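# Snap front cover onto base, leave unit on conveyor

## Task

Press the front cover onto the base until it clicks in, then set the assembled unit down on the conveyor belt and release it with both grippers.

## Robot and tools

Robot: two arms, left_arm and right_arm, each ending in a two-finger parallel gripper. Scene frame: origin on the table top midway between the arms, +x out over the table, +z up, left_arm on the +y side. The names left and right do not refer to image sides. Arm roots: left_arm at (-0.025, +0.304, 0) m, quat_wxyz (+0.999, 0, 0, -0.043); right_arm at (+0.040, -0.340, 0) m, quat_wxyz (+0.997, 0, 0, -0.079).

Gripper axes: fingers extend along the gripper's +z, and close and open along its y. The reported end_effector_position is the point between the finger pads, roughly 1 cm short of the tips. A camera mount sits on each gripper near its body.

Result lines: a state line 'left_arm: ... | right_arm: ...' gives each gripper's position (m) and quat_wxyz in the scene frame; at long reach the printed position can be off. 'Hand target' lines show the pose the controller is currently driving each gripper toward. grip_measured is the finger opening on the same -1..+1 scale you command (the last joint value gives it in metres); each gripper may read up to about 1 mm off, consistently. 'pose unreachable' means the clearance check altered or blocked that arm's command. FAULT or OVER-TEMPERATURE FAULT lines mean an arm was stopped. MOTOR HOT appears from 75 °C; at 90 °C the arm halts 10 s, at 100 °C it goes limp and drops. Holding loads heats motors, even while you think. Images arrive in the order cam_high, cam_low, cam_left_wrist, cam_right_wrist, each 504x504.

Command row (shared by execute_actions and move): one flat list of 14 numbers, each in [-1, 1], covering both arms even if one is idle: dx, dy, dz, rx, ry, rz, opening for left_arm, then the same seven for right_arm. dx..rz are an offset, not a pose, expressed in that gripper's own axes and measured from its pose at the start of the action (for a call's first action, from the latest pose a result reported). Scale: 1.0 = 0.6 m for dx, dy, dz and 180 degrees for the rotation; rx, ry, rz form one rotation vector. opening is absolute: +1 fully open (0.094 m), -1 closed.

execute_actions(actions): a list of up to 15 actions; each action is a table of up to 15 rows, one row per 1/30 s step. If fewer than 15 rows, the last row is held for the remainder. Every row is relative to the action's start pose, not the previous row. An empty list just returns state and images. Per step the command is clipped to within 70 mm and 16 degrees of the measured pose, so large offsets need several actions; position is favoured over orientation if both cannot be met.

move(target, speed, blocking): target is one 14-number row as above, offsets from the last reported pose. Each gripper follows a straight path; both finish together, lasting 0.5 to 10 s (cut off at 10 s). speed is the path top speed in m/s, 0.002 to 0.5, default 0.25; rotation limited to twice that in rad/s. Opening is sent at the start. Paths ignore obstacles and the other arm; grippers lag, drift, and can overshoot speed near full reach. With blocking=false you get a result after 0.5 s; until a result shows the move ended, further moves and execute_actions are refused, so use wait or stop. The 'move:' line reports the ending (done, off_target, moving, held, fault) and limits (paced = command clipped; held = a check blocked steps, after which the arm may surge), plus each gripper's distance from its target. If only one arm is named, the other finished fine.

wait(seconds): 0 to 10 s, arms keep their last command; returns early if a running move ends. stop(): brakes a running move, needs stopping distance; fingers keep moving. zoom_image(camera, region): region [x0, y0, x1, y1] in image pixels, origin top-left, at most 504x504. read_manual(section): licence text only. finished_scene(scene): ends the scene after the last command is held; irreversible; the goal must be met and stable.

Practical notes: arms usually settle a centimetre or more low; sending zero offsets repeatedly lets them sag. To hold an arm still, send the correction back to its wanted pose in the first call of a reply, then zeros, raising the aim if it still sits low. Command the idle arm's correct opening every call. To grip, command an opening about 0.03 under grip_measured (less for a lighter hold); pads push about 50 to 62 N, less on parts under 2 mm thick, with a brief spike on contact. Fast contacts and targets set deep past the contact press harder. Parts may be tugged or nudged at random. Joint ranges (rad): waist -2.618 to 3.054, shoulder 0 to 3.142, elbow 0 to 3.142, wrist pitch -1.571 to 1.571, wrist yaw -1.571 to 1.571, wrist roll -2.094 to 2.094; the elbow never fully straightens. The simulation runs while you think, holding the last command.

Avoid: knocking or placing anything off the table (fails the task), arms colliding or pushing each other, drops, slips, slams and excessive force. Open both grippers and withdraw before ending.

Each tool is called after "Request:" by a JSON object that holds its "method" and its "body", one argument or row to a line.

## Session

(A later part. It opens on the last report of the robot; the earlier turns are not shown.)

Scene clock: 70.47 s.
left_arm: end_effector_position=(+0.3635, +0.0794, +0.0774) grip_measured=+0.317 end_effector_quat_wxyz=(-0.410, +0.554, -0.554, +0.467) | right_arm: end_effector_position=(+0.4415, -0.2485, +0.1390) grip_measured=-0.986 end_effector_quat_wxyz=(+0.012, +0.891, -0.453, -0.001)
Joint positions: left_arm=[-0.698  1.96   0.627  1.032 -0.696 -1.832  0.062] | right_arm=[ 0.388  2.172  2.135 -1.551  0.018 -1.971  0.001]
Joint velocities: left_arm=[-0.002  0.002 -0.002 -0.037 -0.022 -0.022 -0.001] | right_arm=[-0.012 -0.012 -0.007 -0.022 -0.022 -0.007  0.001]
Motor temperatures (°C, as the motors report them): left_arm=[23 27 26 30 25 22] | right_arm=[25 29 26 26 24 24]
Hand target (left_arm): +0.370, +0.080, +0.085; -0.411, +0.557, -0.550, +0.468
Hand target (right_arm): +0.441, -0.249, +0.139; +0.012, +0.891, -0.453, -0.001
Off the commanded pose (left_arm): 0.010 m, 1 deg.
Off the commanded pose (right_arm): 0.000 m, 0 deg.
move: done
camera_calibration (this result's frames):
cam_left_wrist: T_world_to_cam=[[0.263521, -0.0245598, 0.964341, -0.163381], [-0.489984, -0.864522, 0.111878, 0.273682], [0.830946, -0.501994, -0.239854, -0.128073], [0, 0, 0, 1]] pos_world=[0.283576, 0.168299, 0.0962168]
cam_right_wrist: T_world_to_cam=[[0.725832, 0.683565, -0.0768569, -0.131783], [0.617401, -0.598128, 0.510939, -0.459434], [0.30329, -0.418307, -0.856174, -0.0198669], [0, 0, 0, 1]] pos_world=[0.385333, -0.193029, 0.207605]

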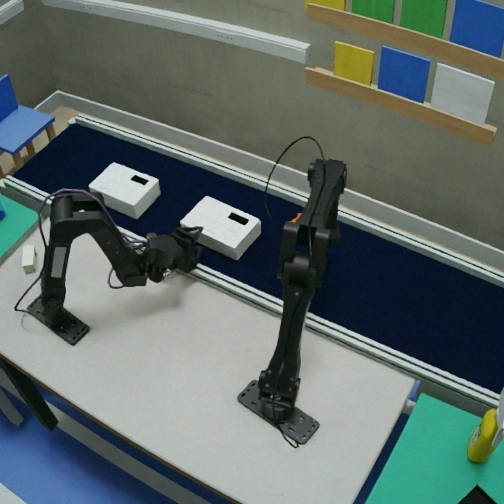

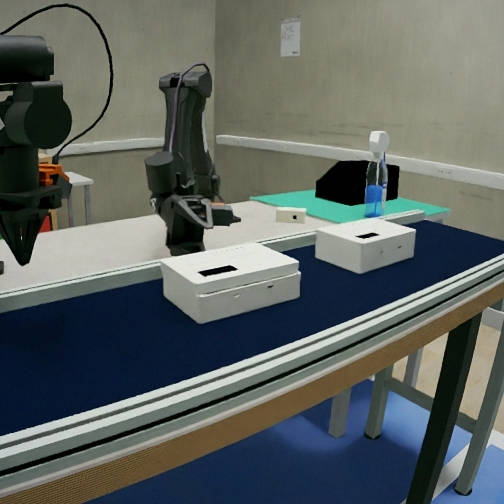

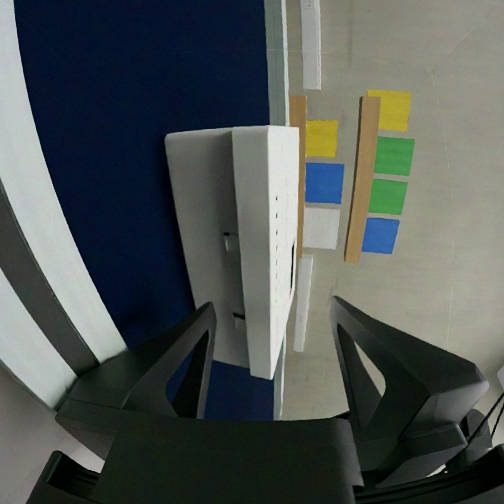

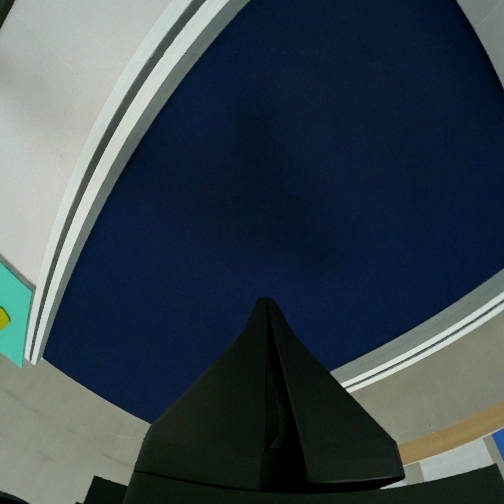

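Request:
{"method": "move", "body": {
  "target": [0,-0.024,0.047,0,0,0,0.0, 0,0,0,0,0,0,-1],
  "speed": 0.05
}}

Scene clock: 71.80 s.
left_arm: end_effector_position=(+0.3888, +0.0778, +0.0903) grip_measured=+0.002 end_effector_quat_wxyz=(-0.407, +0.556, -0.542, +0.480) | right_arm: end_effector_position=(+0.4415, -0.2485, +0.1390) grip_measured=-0.986 end_effector_quat_wxyz=(+0.012, +0.891, -0.453, -0.001)
Joint positions: left_arm=[-0.645  1.973  0.705  1.006 -0.644 -1.826  0.047] | right_arm=[ 0.388  2.172  2.135 -1.551  0.018 -1.971  0.001]
Joint velocities: left_arm=[-0.017 -0.007 -0.012  0.022  0.051  0.007  0.   ] | right_arm=[ 0.022 -0.002 -0.012  0.022 -0.007  0.007  0.001]
Motor temperatures (°C, as the motors report them): left_arm=[23 27 26 30 25 22] | right_arm=[25 29 26 26 24 24]
Hand target (left_arm): +0.394, +0.079, +0.085; -0.410, +0.554, -0.553, +0.467
Hand target (right_arm): +0.441, -0.249, +0.139; +0.012, +0.891, -0.453, -0.001
Off the commanded pose (left_arm): 0.008 m, 2 deg.
Off the commanded pose (right_arm): 0.000 m, 0 deg.
move: done
camera_calibration (this result's frames):
cam_left_wrist: T_world_to_cam=[[0.245139, 0.0058796, 0.96947, -0.178257], [-0.4914, -0.861256, 0.129478, 0.281962], [0.835723, -0.508138, -0.208238, -0.151029], [0, 0, 0, 1]] pos_world=[0.308473, 0.167146, 0.104857]
cam_right_wrist: T_world_to_cam=[[0.725832, 0.683565, -0.0768569, -0.131783], [0.617401, -0.598128, 0.510939, -0.459434], [0.30329, -0.418307, -0.856174, -0.0198669], [0, 0, 0, 1]] pos_world=[0.385333, -0.193029, 0.207605]

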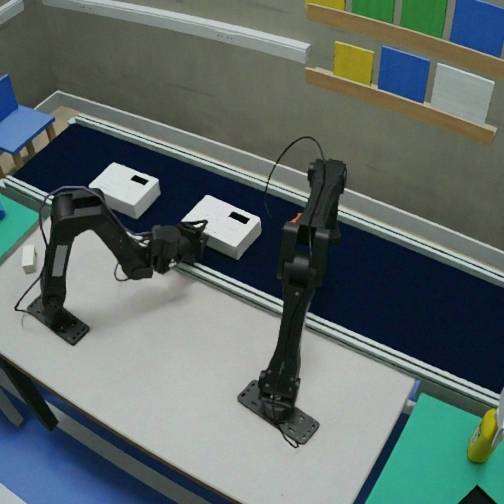

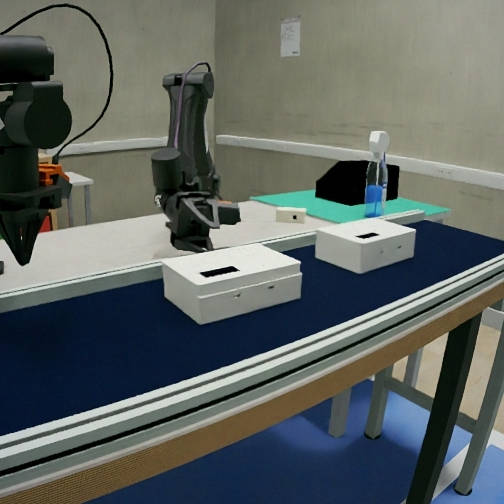

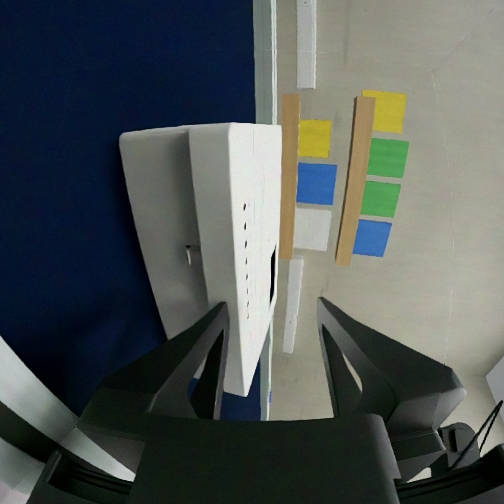

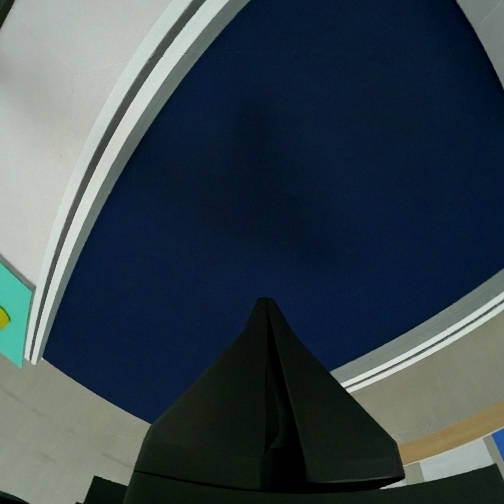

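Request:
{"method": "execute_actions", "body": {
  "actions": [
    [[0,0,0,0,0,0,0.6, 0,0,0.0,0,0,0,-1]]
  ]
}}

Request:
{"method": "move", "body": {
  "target": [0,0,0.022,0,0,0,0.6, 0,0,0,0,0,0,-1],
  "speed": 0.03
}}

Scene clock: 72.50 s.
left_arm: end_effector_position=(+0.3888, +0.0776, +0.0902) grip_measured=+0.597 end_effector_quat_wxyz=(-0.406, +0.556, -0.542, +0.481) | right_arm: end_effector_position=(+0.4415, -0.2485, +0.1390) grip_measured=-0.986 end_effector_quat_wxyz=(+0.012, +0.891, -0.453, -0.001)
Joint positions: left_arm=[-0.645  1.973  0.705  1.006 -0.642 -1.827  0.075] | right_arm=[ 0.388  2.172  2.135 -1.551  0.018 -1.971  0.001]
Joint velocities: left_arm=[-0.007 -0.007  0.022 -0.066 -0.022  0.022  0.   ] | right_arm=[-0.017 -0.002 -0.007 -0.022  0.007 -0.022  0.   ]
Motor temperatures (°C, as the motors report them): left_arm=[23 27 26 30 25 22] | right_arm=[25 29 26 26 24 24]
Hand target (left_arm): +0.389, +0.078, +0.090; -0.407, +0.556, -0.542, +0.481
Hand target (right_arm): +0.441, -0.249, +0.139; +0.012, +0.891, -0.453, -0.001
Off the commanded pose (left_arm): 0.000 m, 0 deg.
Off the commanded pose (right_arm): 0.000 m, 0 deg.
camera_calibration (this result's frames):
cam_left_wrist: T_world_to_cam=[[0.245688, 0.0067168, 0.969326, -0.178468], [-0.492074, -0.860688, 0.130687, 0.281883], [0.835165, -0.509089, -0.208156, -0.150902], [0, 0, 0, 1]] pos_world=[0.308583, 0.16699, 0.104744]
cam_right_wrist: T_world_to_cam=[[0.725832, 0.683565, -0.0768569, -0.131783], [0.617401, -0.598128, 0.510939, -0.459434], [0.30329, -0.418307, -0.856174, -0.0198669], [0, 0, 0, 1]] pos_world=[0.385333, -0.193029, 0.207605]

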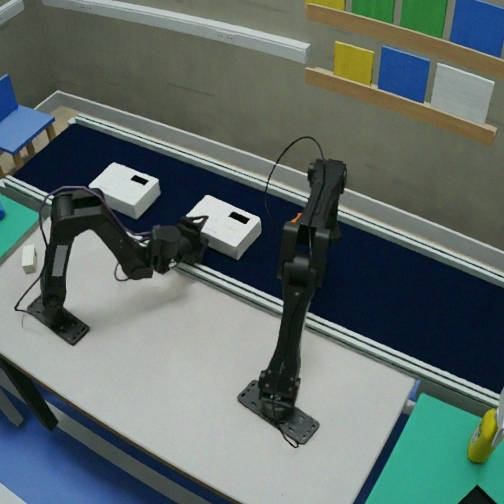

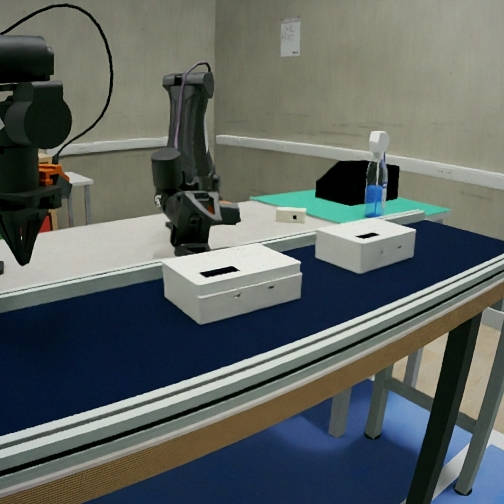

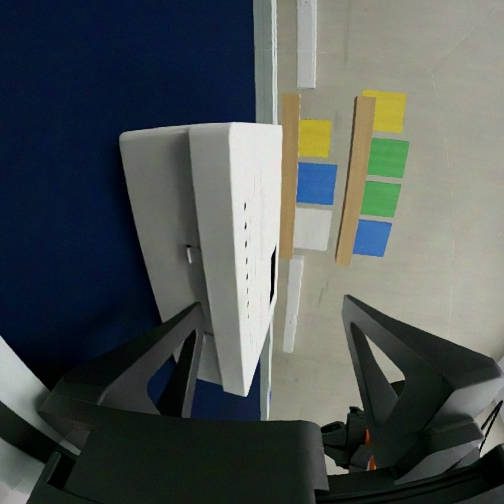

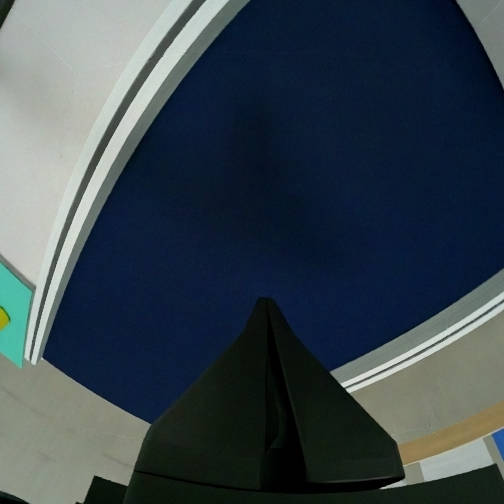

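Scene clock: 73.23 s.
left_arm: end_effector_position=(+0.3957, +0.0781, +0.0870) grip_measured=+0.597 end_effector_quat_wxyz=(-0.405, +0.558, -0.542, +0.480) | right_arm: end_effector_position=(+0.4415, -0.2485, +0.1390) grip_measured=-0.986 end_effector_quat_wxyz=(+0.012, +0.891, -0.453, -0.001)
Joint positions: left_arm=[-0.63   1.996  0.726  1.006 -0.629 -1.827  0.075] | right_arm=[ 0.388  2.172  2.135 -1.551  0.018 -1.971  0.001]
Joint velocities: left_arm=[-0.027 -0.012  0.002  0.022  0.007 -0.051  0.   ] | right_arm=[ 0.002 -0.002 -0.002  0.051 -0.007 -0.066 -0.   ]
Motor temperatures (°C, as the motors report them): left_arm=[23 27 26 30 25 22] | right_arm=[25 29 26 26 24 24]
Hand target (left_arm): +0.402, +0.077, +0.087; -0.406, +0.556, -0.542, +0.481
Hand target (right_arm): +0.441, -0.249, +0.139; +0.012, +0.891, -0.453, -0.001
Off the commanded pose (left_arm): 0.006 m, 0 deg.
Off the commanded pose (right_arm): 0.000 m, 0 deg.
move: done
camera_calibration (this result's frames):
cam_left_wrist: T_world_to_cam=[[0.248729, 0.00899641, 0.968531, -0.178299], [-0.489948, -0.861418, 0.133825, 0.285113], [0.835515, -0.507816, -0.209852, -0.157176], [0, 0, 0, 1]] pos_world=[0.315361, 0.167389, 0.10155]
cam_right_wrist: T_world_to_cam=[[0.725832, 0.683565, -0.0768569, -0.131783], [0.617401, -0.598128, 0.510939, -0.459434], [0.30329, -0.418307, -0.856174, -0.0198669], [0, 0, 0, 1]] pos_world=[0.385333, -0.193029, 0.207605]

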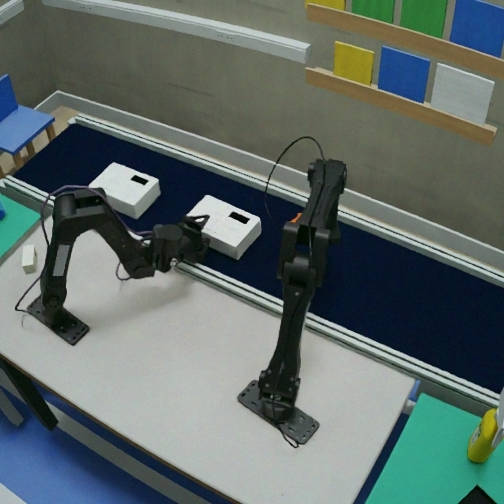

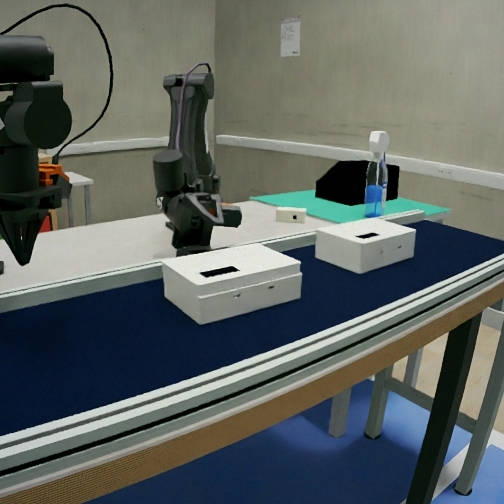

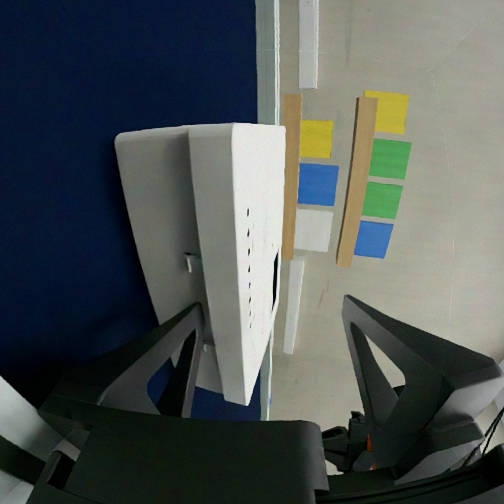

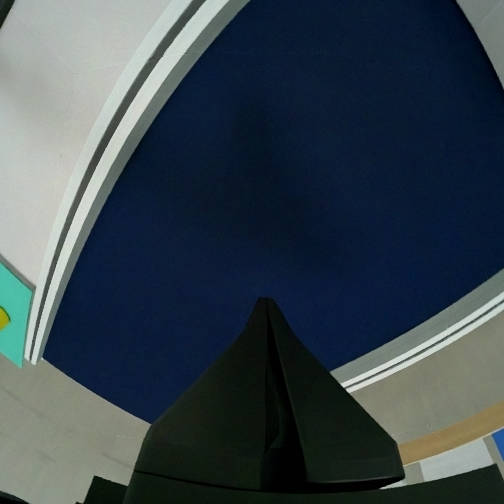

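Request:
{"method": "execute_actions", "body": {
  "actions": [
    [[0,0,0,0,0,0,0.55,0,0,0,0,0,0,-1],[0,0,0,0,0,0,0.5,0,0,0,0,0,0,-1],[0,0,0,0,0,0,0.45,0,0,0,0,0,0,-1],[0,0,0,0,0,0,0.4,0,0,0,0,0,0,-1],[0,0,0,0,0,0,0.36,0,0,0,0,0,0,-1],[0,0,0,0,0,0,0.32,0,0,0,0,0,0,-1],[0,0,0,0,0,0,0.28,0,0,0,0,0,0,-1],[0,0,0,0,0,0,0.24,0,0,0,0,0,0,-1],[0,0,0,0,0,0,0.2,0,0,0,0,0,0,-1],[0,0,0,0,0,0,0.16,0,0,0,0,0,0,-1],[0,0,0,0,0,0,0.12,0,0,0,0,0,0,-1],[0,0,0,0,0,0,0.08,0,0,0,0,0,0,-1],[0,0,0,0,0,0,0.04,0,0,0,0,0,0,-1],[0,0,0,0,0,0,0.0,0,0,0,0,0,0,-1],[0,0,0,0,0,0,-0.04,0,0,0,0,0,0,-1]],
    [[0,0,0,0,0,0,-0.08,0,0,0,0,0,0,-1],[0,0,0,0,0,0,-0.12,0,0,0,0,0,0,-1],[0,0,0,0,0,0,-0.16,0,0,0,0,0,0,-1],[0,0,0,0,0,0,-0.2,0,0,0,0,0,0,-1],[0,0,0,0,0,0,-0.24,0,0,0,0,0,0,-1],[0,0,0,0,0,0,-0.28,0,0,0,0,0,0,-1],[0,0,0,0,0,0,-0.32,0,0,0,0,0,0,-1],[0,0,0,0,0,0,-0.36,0,0,0,0,0,0,-1],[0,0,0,0,0,0,-0.4,0,0,0,0,0,0,-1],[0,0,0,0,0,0,-0.44,0,0,0,0,0,0,-1]]
  ]
}}

Request:
{"method": "zoom_image", "body": {
  "camera": "cam_low",
  "region": [130, 180, 330, 340]
}}

Scene clock: 74.73 s.
left_arm: end_effector_position=(+0.3957, +0.0779, +0.0869) grip_measured=-0.437 end_effector_quat_wxyz=(-0.404, +0.559, -0.542, +0.481) | right_arm: end_effector_position=(+0.4415, -0.2485, +0.1390) grip_measured=-0.986 end_effector_quat_wxyz=(+0.012, +0.891, -0.453, -0.001)
Joint positions: left_arm=[-0.63   1.996  0.726  1.006 -0.628 -1.829  0.026] | right_arm=[ 0.388  2.172  2.135 -1.551  0.018 -1.971  0.001]
Joint velocities: left_arm=[-0.007 -0.012  0.002  0.037  0.022  0.051 -0.001] | right_arm=[ 0.012 -0.002  0.007  0.007  0.051 -0.022  0.001]
Motor temperatures (°C, as the motors report them): left_arm=[23 27 26 30 25 22] | right_arm=[25 29 26 26 24 24]
Hand target (left_arm): +0.396, +0.078, +0.087; -0.405, +0.558, -0.542, +0.480
Hand target (right_arm): +0.441, -0.249, +0.139; +0.012, +0.891, -0.453, -0.001
Off the commanded pose (left_arm): 0.000 m, 0 deg.
Off the commanded pose (right_arm): 0.000 m, 0 deg.
camera_calibration (this result's frames):
cam_left_wrist: T_world_to_cam=[[0.249076, 0.011221, 0.968419, -0.178563], [-0.490437, -0.860782, 0.136114, 0.284879], [0.835124, -0.508851, -0.208897, -0.157115], [0, 0, 0, 1]] pos_world=[0.315401, 0.167274, 0.101327]
cam_right_wrist: T_world_to_cam=[[0.725832, 0.683565, -0.0768569, -0.131783], [0.617401, -0.598128, 0.510939, -0.459434], [0.30329, -0.418307, -0.856174, -0.0198669], [0, 0, 0, 1]] pos_world=[0.385333, -0.193029, 0.207605]

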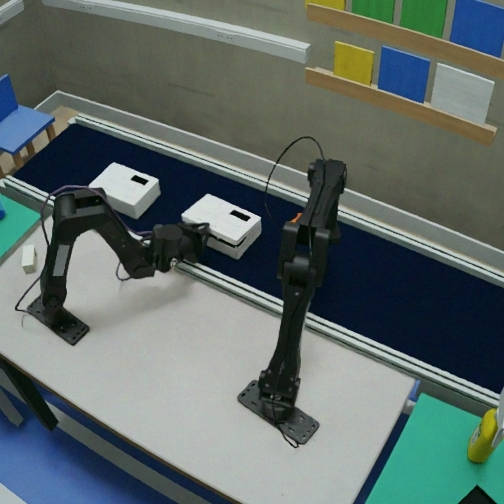

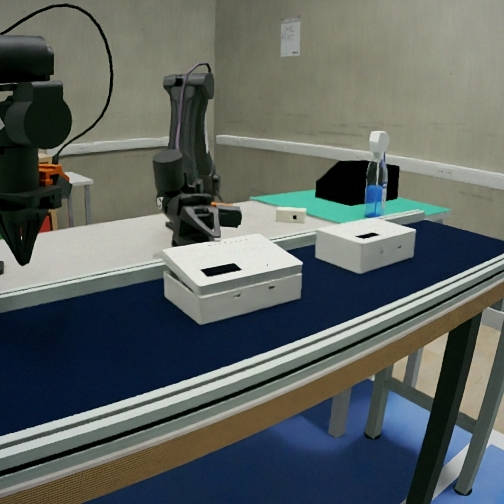

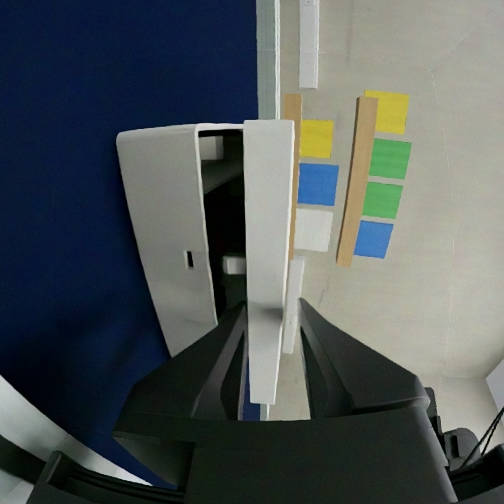

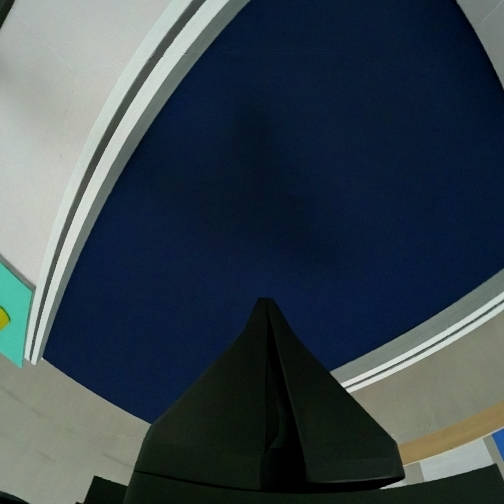

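Region (130, 180, 330, 340) of cam_low's 504x504 image, scaled by 2.520, with more detail than that image has; it fills the top 403 rows of this view, and the rest is white.

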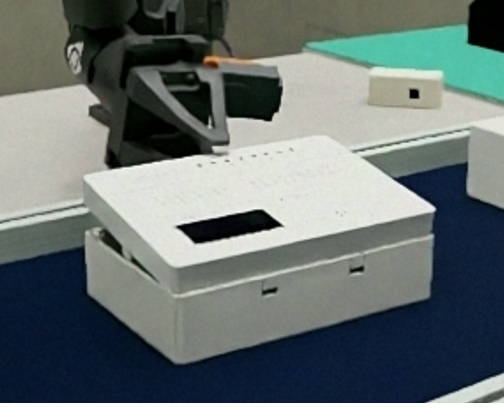

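Request:
{"method": "move", "body": {
  "target": [0,0.0,0.02,0,0,0,-0.44, 0,0,0,0,0,0,-1],
  "speed": 0.03
}}

Request:
{"method": "zoom_image", "body": {
  "camera": "cam_low",
  "region": [130, 180, 330, 340]
}}

Scene clock: 76.80 s.
left_arm: end_effector_position=(+0.4005, +0.0779, +0.0816) grip_measured=-0.437 end_effector_quat_wxyz=(-0.403, +0.560, -0.544, +0.478) | right_arm: end_effector_position=(+0.4415, -0.2485, +0.1390) grip_measured=-0.986 end_effector_quat_wxyz=(+0.012, +0.891, -0.453, -0.001)
Joint positions: left_arm=[-0.62   2.019  0.742  1.006 -0.616 -1.83   0.026] | right_arm=[ 0.388  2.172  2.135 -1.551  0.018 -1.971  0.001]
Joint velocities: left_arm=[ 0.002  0.012 -0.012  0.066  0.007  0.037  0.   ] | right_arm=[-0.007  0.017 -0.002  0.066  0.007  0.022 -0.001]
Motor temperatures (°C, as the motors report them): left_arm=[23 27 26 30 25 22] | right_arm=[25 29 26 26 24 24]
Hand target (left_arm): +0.407, +0.077, +0.084; -0.404, +0.558, -0.542, +0.481
Hand target (right_arm): +0.441, -0.249, +0.139; +0.012, +0.891, -0.453, -0.001
Off the commanded pose (left_arm): 0.008 m, 0 deg.
Off the commanded pose (right_arm): 0.000 m, 0 deg.
move: done
camera_calibration (this result's frames):
cam_left_wrist: T_world_to_cam=[[0.256399, 0.00904048, 0.966529, -0.177202], [-0.490282, -0.860552, 0.13811, 0.287705], [0.832997, -0.509283, -0.216212, -0.160707], [0, 0, 0, 1]] pos_world=[0.320359, 0.167342, 0.0967895]
cam_right_wrist: T_world_to_cam=[[0.725832, 0.683565, -0.0768569, -0.131783], [0.617401, -0.598128, 0.510939, -0.459434], [0.30329, -0.418307, -0.856174, -0.0198669], [0, 0, 0, 1]] pos_world=[0.385333, -0.193029, 0.207605]

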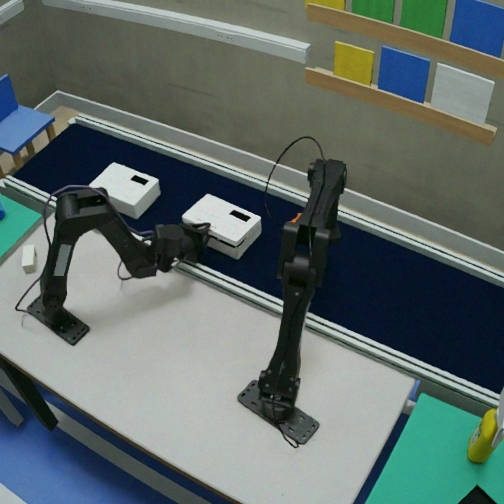

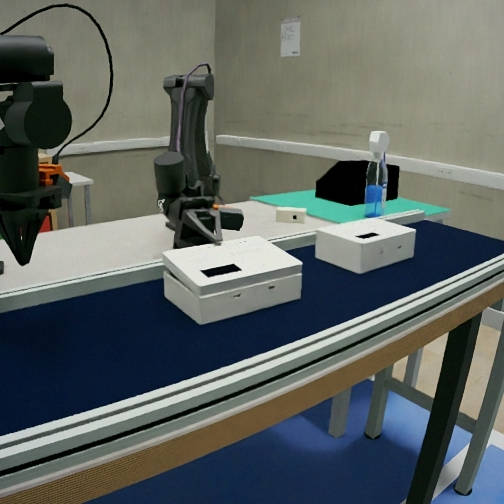

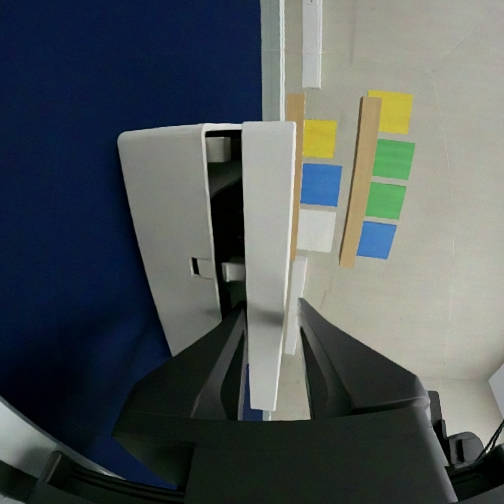

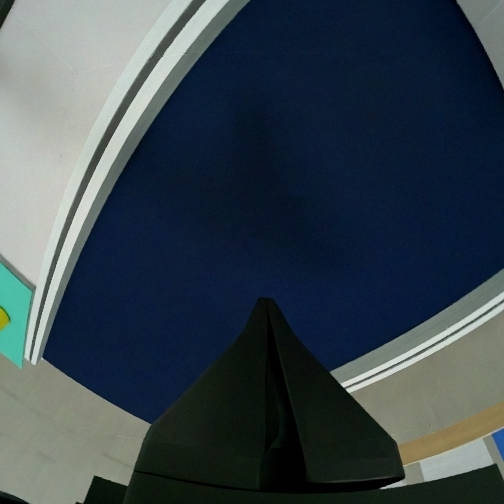

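Region (130, 180, 330, 340) of cam_low's 504x504 image, scaled by 2.520, with more detail than that image has; it fills the top 403 rows of this view, and the rest is white.

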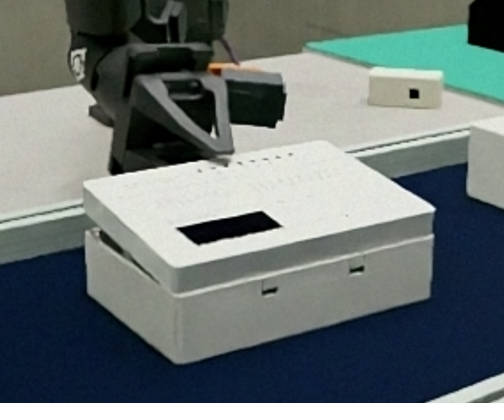

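Request:
{"method": "execute_actions", "body": {
  "actions": [
    [[0,0,0.01,0,0,0,-0.41,0,0,0,0,0,0,-1],[0,0,0.01,0,0,0,-0.38,0,0,0,0,0,0,-1],[0,0,0.01,0,0,0,-0.35,0,0,0,0,0,0,-1],[0,0,0.01,0,0,0,-0.32,0,0,0,0,0,0,-1],[0,0,0.01,0,0,0,-0.29,0,0,0,0,0,0,-1],[0,0,0.01,0,0,0,-0.26,0,0,0,0,0,0,-1],[0,0,0.01,0,0,0,-0.23,0,0,0,0,0,0,-1]]
  ]
}}

Request:
{"method": "zoom_image", "body": {
  "camera": "cam_left_wrist",
  "region": [120, 100, 340, 380]
}}

Scene clock: 77.47 s.
left_arm: end_effector_position=(+0.4005, +0.0777, +0.0817) grip_measured=-0.233 end_effector_quat_wxyz=(-0.402, +0.559, -0.544, +0.479) | right_arm: end_effector_position=(+0.4415, -0.2485, +0.1390) grip_measured=-0.986 end_effector_quat_wxyz=(+0.012, +0.891, -0.453, -0.001)
Joint positions: left_arm=[-0.62   2.019  0.742  1.007 -0.615 -1.83   0.036] | right_arm=[ 0.388  2.172  2.135 -1.551  0.018 -1.971  0.001]
Joint velocities: left_arm=[-0.012 -0.017  0.017 -0.007 -0.11  -0.037  0.   ] | right_arm=[ 0.007  0.007 -0.017  0.051  0.037 -0.051  0.   ]
Motor temperatures (°C, as the motors report them): left_arm=[23 27 26 30 25 22] | right_arm=[25 29 26 26 24 24]
Hand target (left_arm): +0.406, +0.078, +0.080; -0.403, +0.560, -0.544, +0.478
Hand target (right_arm): +0.441, -0.249, +0.139; +0.012, +0.891, -0.453, -0.001
Off the commanded pose (left_arm): 0.006 m, 0 deg.
Off the commanded pose (right_arm): 0.000 m, 0 deg.
camera_calibration (this result's frames):
cam_left_wrist: T_world_to_cam=[[0.25632, 0.00922192, 0.966548, -0.177229], [-0.491243, -0.859944, 0.138478, 0.287819], [0.832454, -0.510305, -0.21589, -0.160531], [0, 0, 0, 1]] pos_world=[0.320452, 0.167223, 0.096787]
cam_right_wrist: T_world_to_cam=[[0.725832, 0.683565, -0.0768569, -0.131783], [0.617401, -0.598128, 0.510939, -0.459434], [0.30329, -0.418307, -0.856174, -0.0198669], [0, 0, 0, 1]] pos_world=[0.385333, -0.193029, 0.207605]

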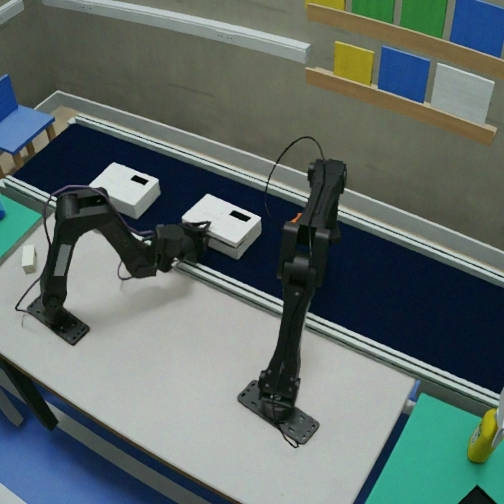

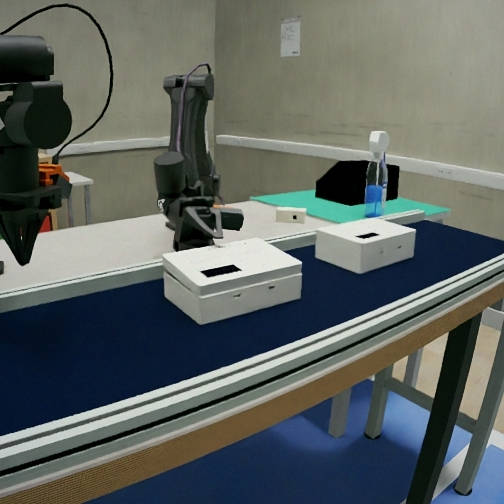

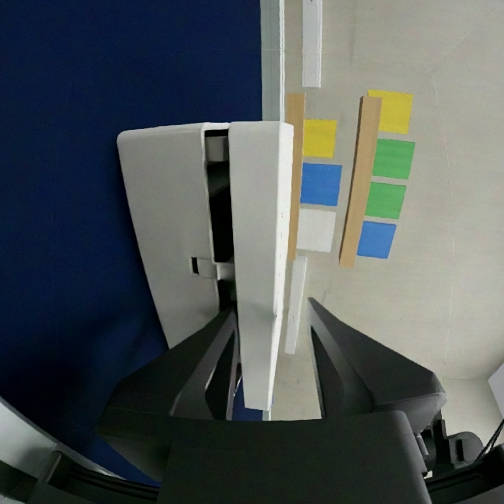

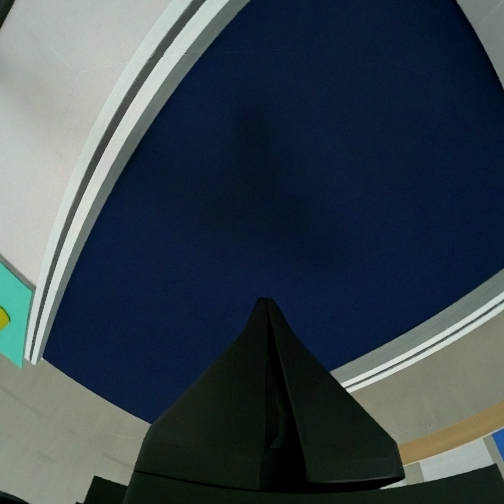

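Region (120, 100, 340, 380) of cam_left_wrist's 504x504 image, scaled by 1.800, with more detail than that image has; it fills the left 396 columns of this view, and the rest is white.

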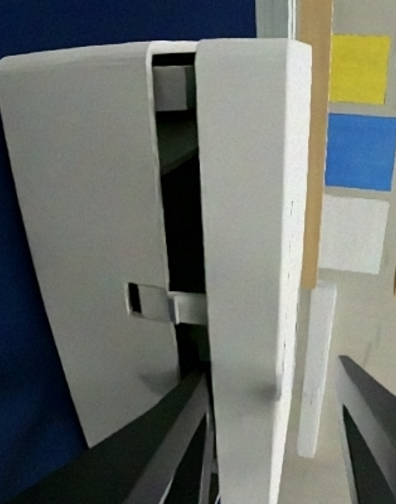

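Request:
{"method": "move", "body": {
  "target": [0,0.006,-0.035,0,0,0,-0.2, 0,0,0,0,0,0,-1],
  "speed": 0.03
}}

Request:
{"method": "zoom_image", "body": {
  "camera": "cam_low",
  "region": [130, 180, 330, 340]
}}

Scene clock: 78.73 s.
left_arm: end_effector_position=(+0.3841, +0.0765, +0.0800) grip_measured=-0.203 end_effector_quat_wxyz=(-0.397, +0.559, -0.547, +0.480) | right_arm: end_effector_position=(+0.4415, -0.2485, +0.1390) grip_measured=-0.986 end_effector_quat_wxyz=(+0.012, +0.891, -0.453, -0.001)
Joint positions: left_arm=[-0.651  1.991  0.689  1.021 -0.634 -1.844  0.037] | right_arm=[ 0.388  2.172  2.135 -1.551  0.018 -1.971  0.001]
Joint velocities: left_arm=[-0.007 -0.017  0.007 -0.007 -0.022  0.022  0.   ] | right_arm=[ 0.022  0.002 -0.032  0.007 -0.095 -0.037 -0.   ]
Motor temperatures (°C, as the motors report them): left_arm=[23 27 26 30 25 22] | right_arm=[25 29 26 26 24 24]
Hand target (left_arm): +0.379, +0.078, +0.083; -0.402, +0.559, -0.544, +0.478
Hand target (right_arm): +0.441, -0.249, +0.139; +0.012, +0.891, -0.453, -0.001
Off the commanded pose (left_arm): 0.006 m, 1 deg.
Off the commanded pose (right_arm): 0.000 m, 0 deg.
move: done
camera_calibration (this result's frames):
cam_left_wrist: T_world_to_cam=[[0.261944, 0.0101191, 0.96503, -0.173569], [-0.4987, -0.854674, 0.144327, 0.280929], [0.826247, -0.519066, -0.21883, -0.144554], [0, 0, 0, 1]] pos_world=[0.305002, 0.166827, 0.0953205]
cam_right_wrist: T_world_to_cam=[[0.725832, 0.683565, -0.0768569, -0.131783], [0.617401, -0.598128, 0.510939, -0.459434], [0.30329, -0.418307, -0.856174, -0.0198669], [0, 0, 0, 1]] pos_world=[0.385333, -0.193029, 0.207605]

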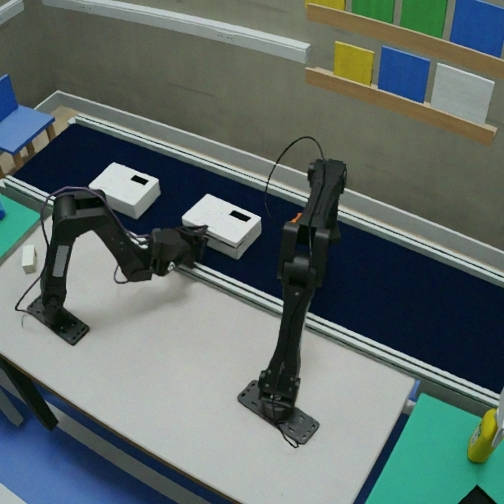

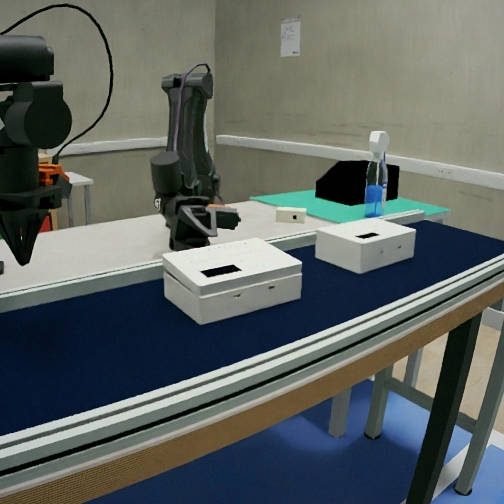

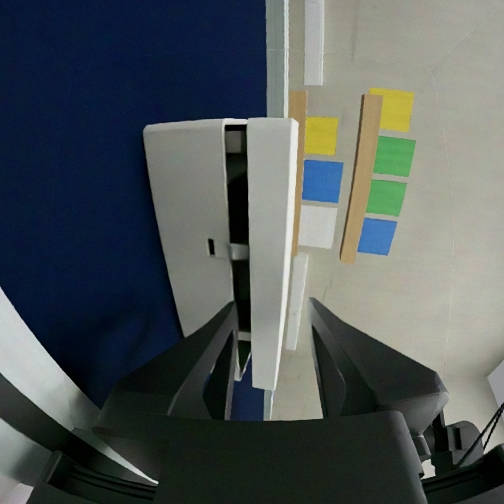

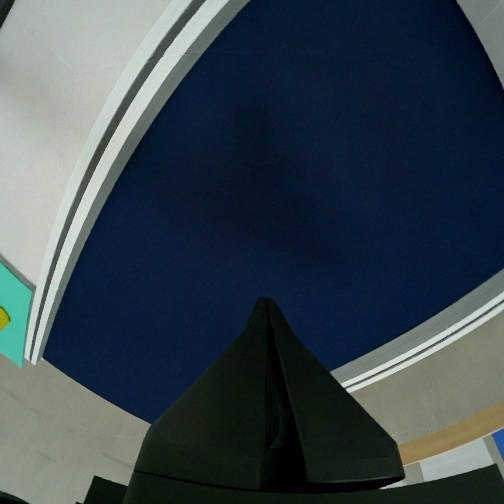

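Region (130, 180, 330, 340) of cam_low's 504x504 image, scaled by 2.520, with more detail than that image has; it fills the top 403 rows of this view, and the rest is white.

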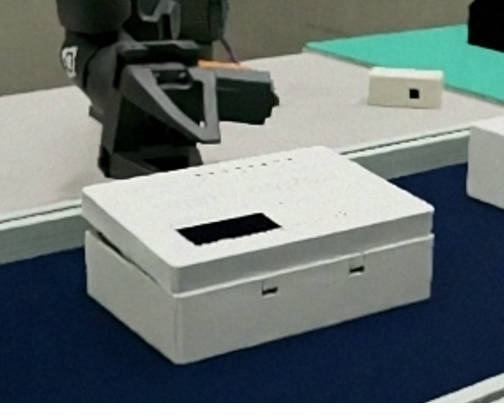

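Request:
{"method": "move", "body": {
  "target": [0,-0.06,-0.012,-0.2,0,0,-1, 0,0,0,0,0,0,-1],
  "speed": 0.3
}}

Scene clock: 80.73 s.
left_arm: end_effector_position=(+0.3843, +0.0756, +0.1150) grip_measured=-0.997 end_effector_quat_wxyz=(-0.206, +0.653, -0.667, +0.294) | right_arm: end_effector_position=(+0.4415, -0.2485, +0.1390) grip_measured=-0.986 end_effector_quat_wxyz=(+0.012, +0.891, -0.453, -0.001)
Joint positions: left_arm=[-0.532  1.771  1.226 -0.338 -0.284 -2.065  0.   ] | right_arm=[ 0.388  2.172  2.135 -1.551  0.018 -1.971  0.001]
Joint velocities: left_arm=[-0.002  0.012 -0.002 -0.11   0.022  0.007  0.   ] | right_arm=[ 0.002 -0.002  0.017 -0.022 -0.022 -0.037 -0.   ]
Motor temperatures (°C, as the motors report them): left_arm=[23 27 26 30 25 22] | right_arm=[25 29 26 26 24 24]
Hand target (left_arm): +0.386, +0.079, +0.116; -0.204, +0.658, -0.666, +0.287
Hand target (right_arm): +0.441, -0.249, +0.139; +0.012, +0.891, -0.453, -0.001
Off the commanded pose (left_arm): 0.005 m, 1 deg.
Off the commanded pose (right_arm): 0.000 m, 0 deg.
move: done
camera_calibration (this result's frames):
cam_left_wrist: T_world_to_cam=[[0.767701, -0.0500105, 0.638854, -0.359671], [-0.386283, -0.831571, 0.399093, 0.200994], [0.511293, -0.553162, -0.657716, 0.0364842], [0, 0, 0, 1]] pos_world=[0.335106, 0.169335, 0.173558]
cam_right_wrist: T_world_to_cam=[[0.725832, 0.683565, -0.0768569, -0.131783], [0.617401, -0.598128, 0.510939, -0.459434], [0.30329, -0.418307, -0.856174, -0.0198669], [0, 0, 0, 1]] pos_world=[0.385333, -0.193029, 0.207605]

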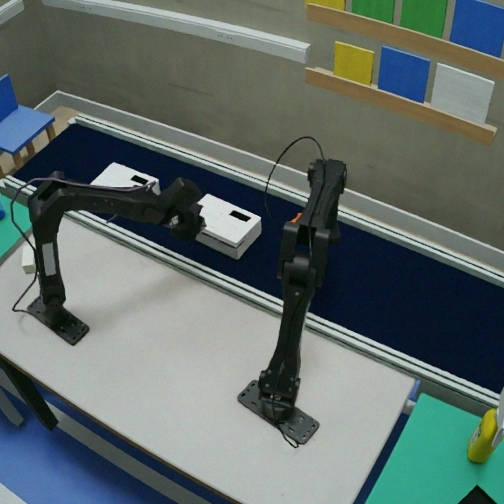

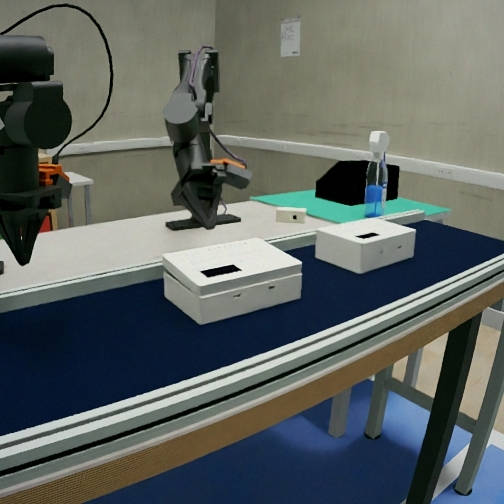

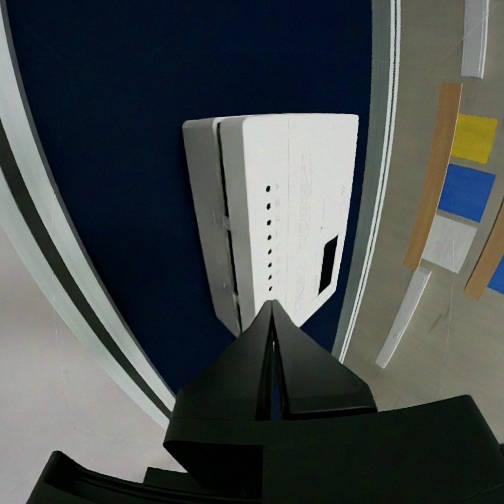

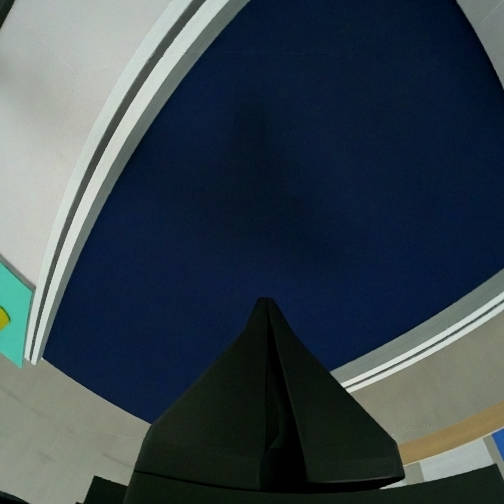

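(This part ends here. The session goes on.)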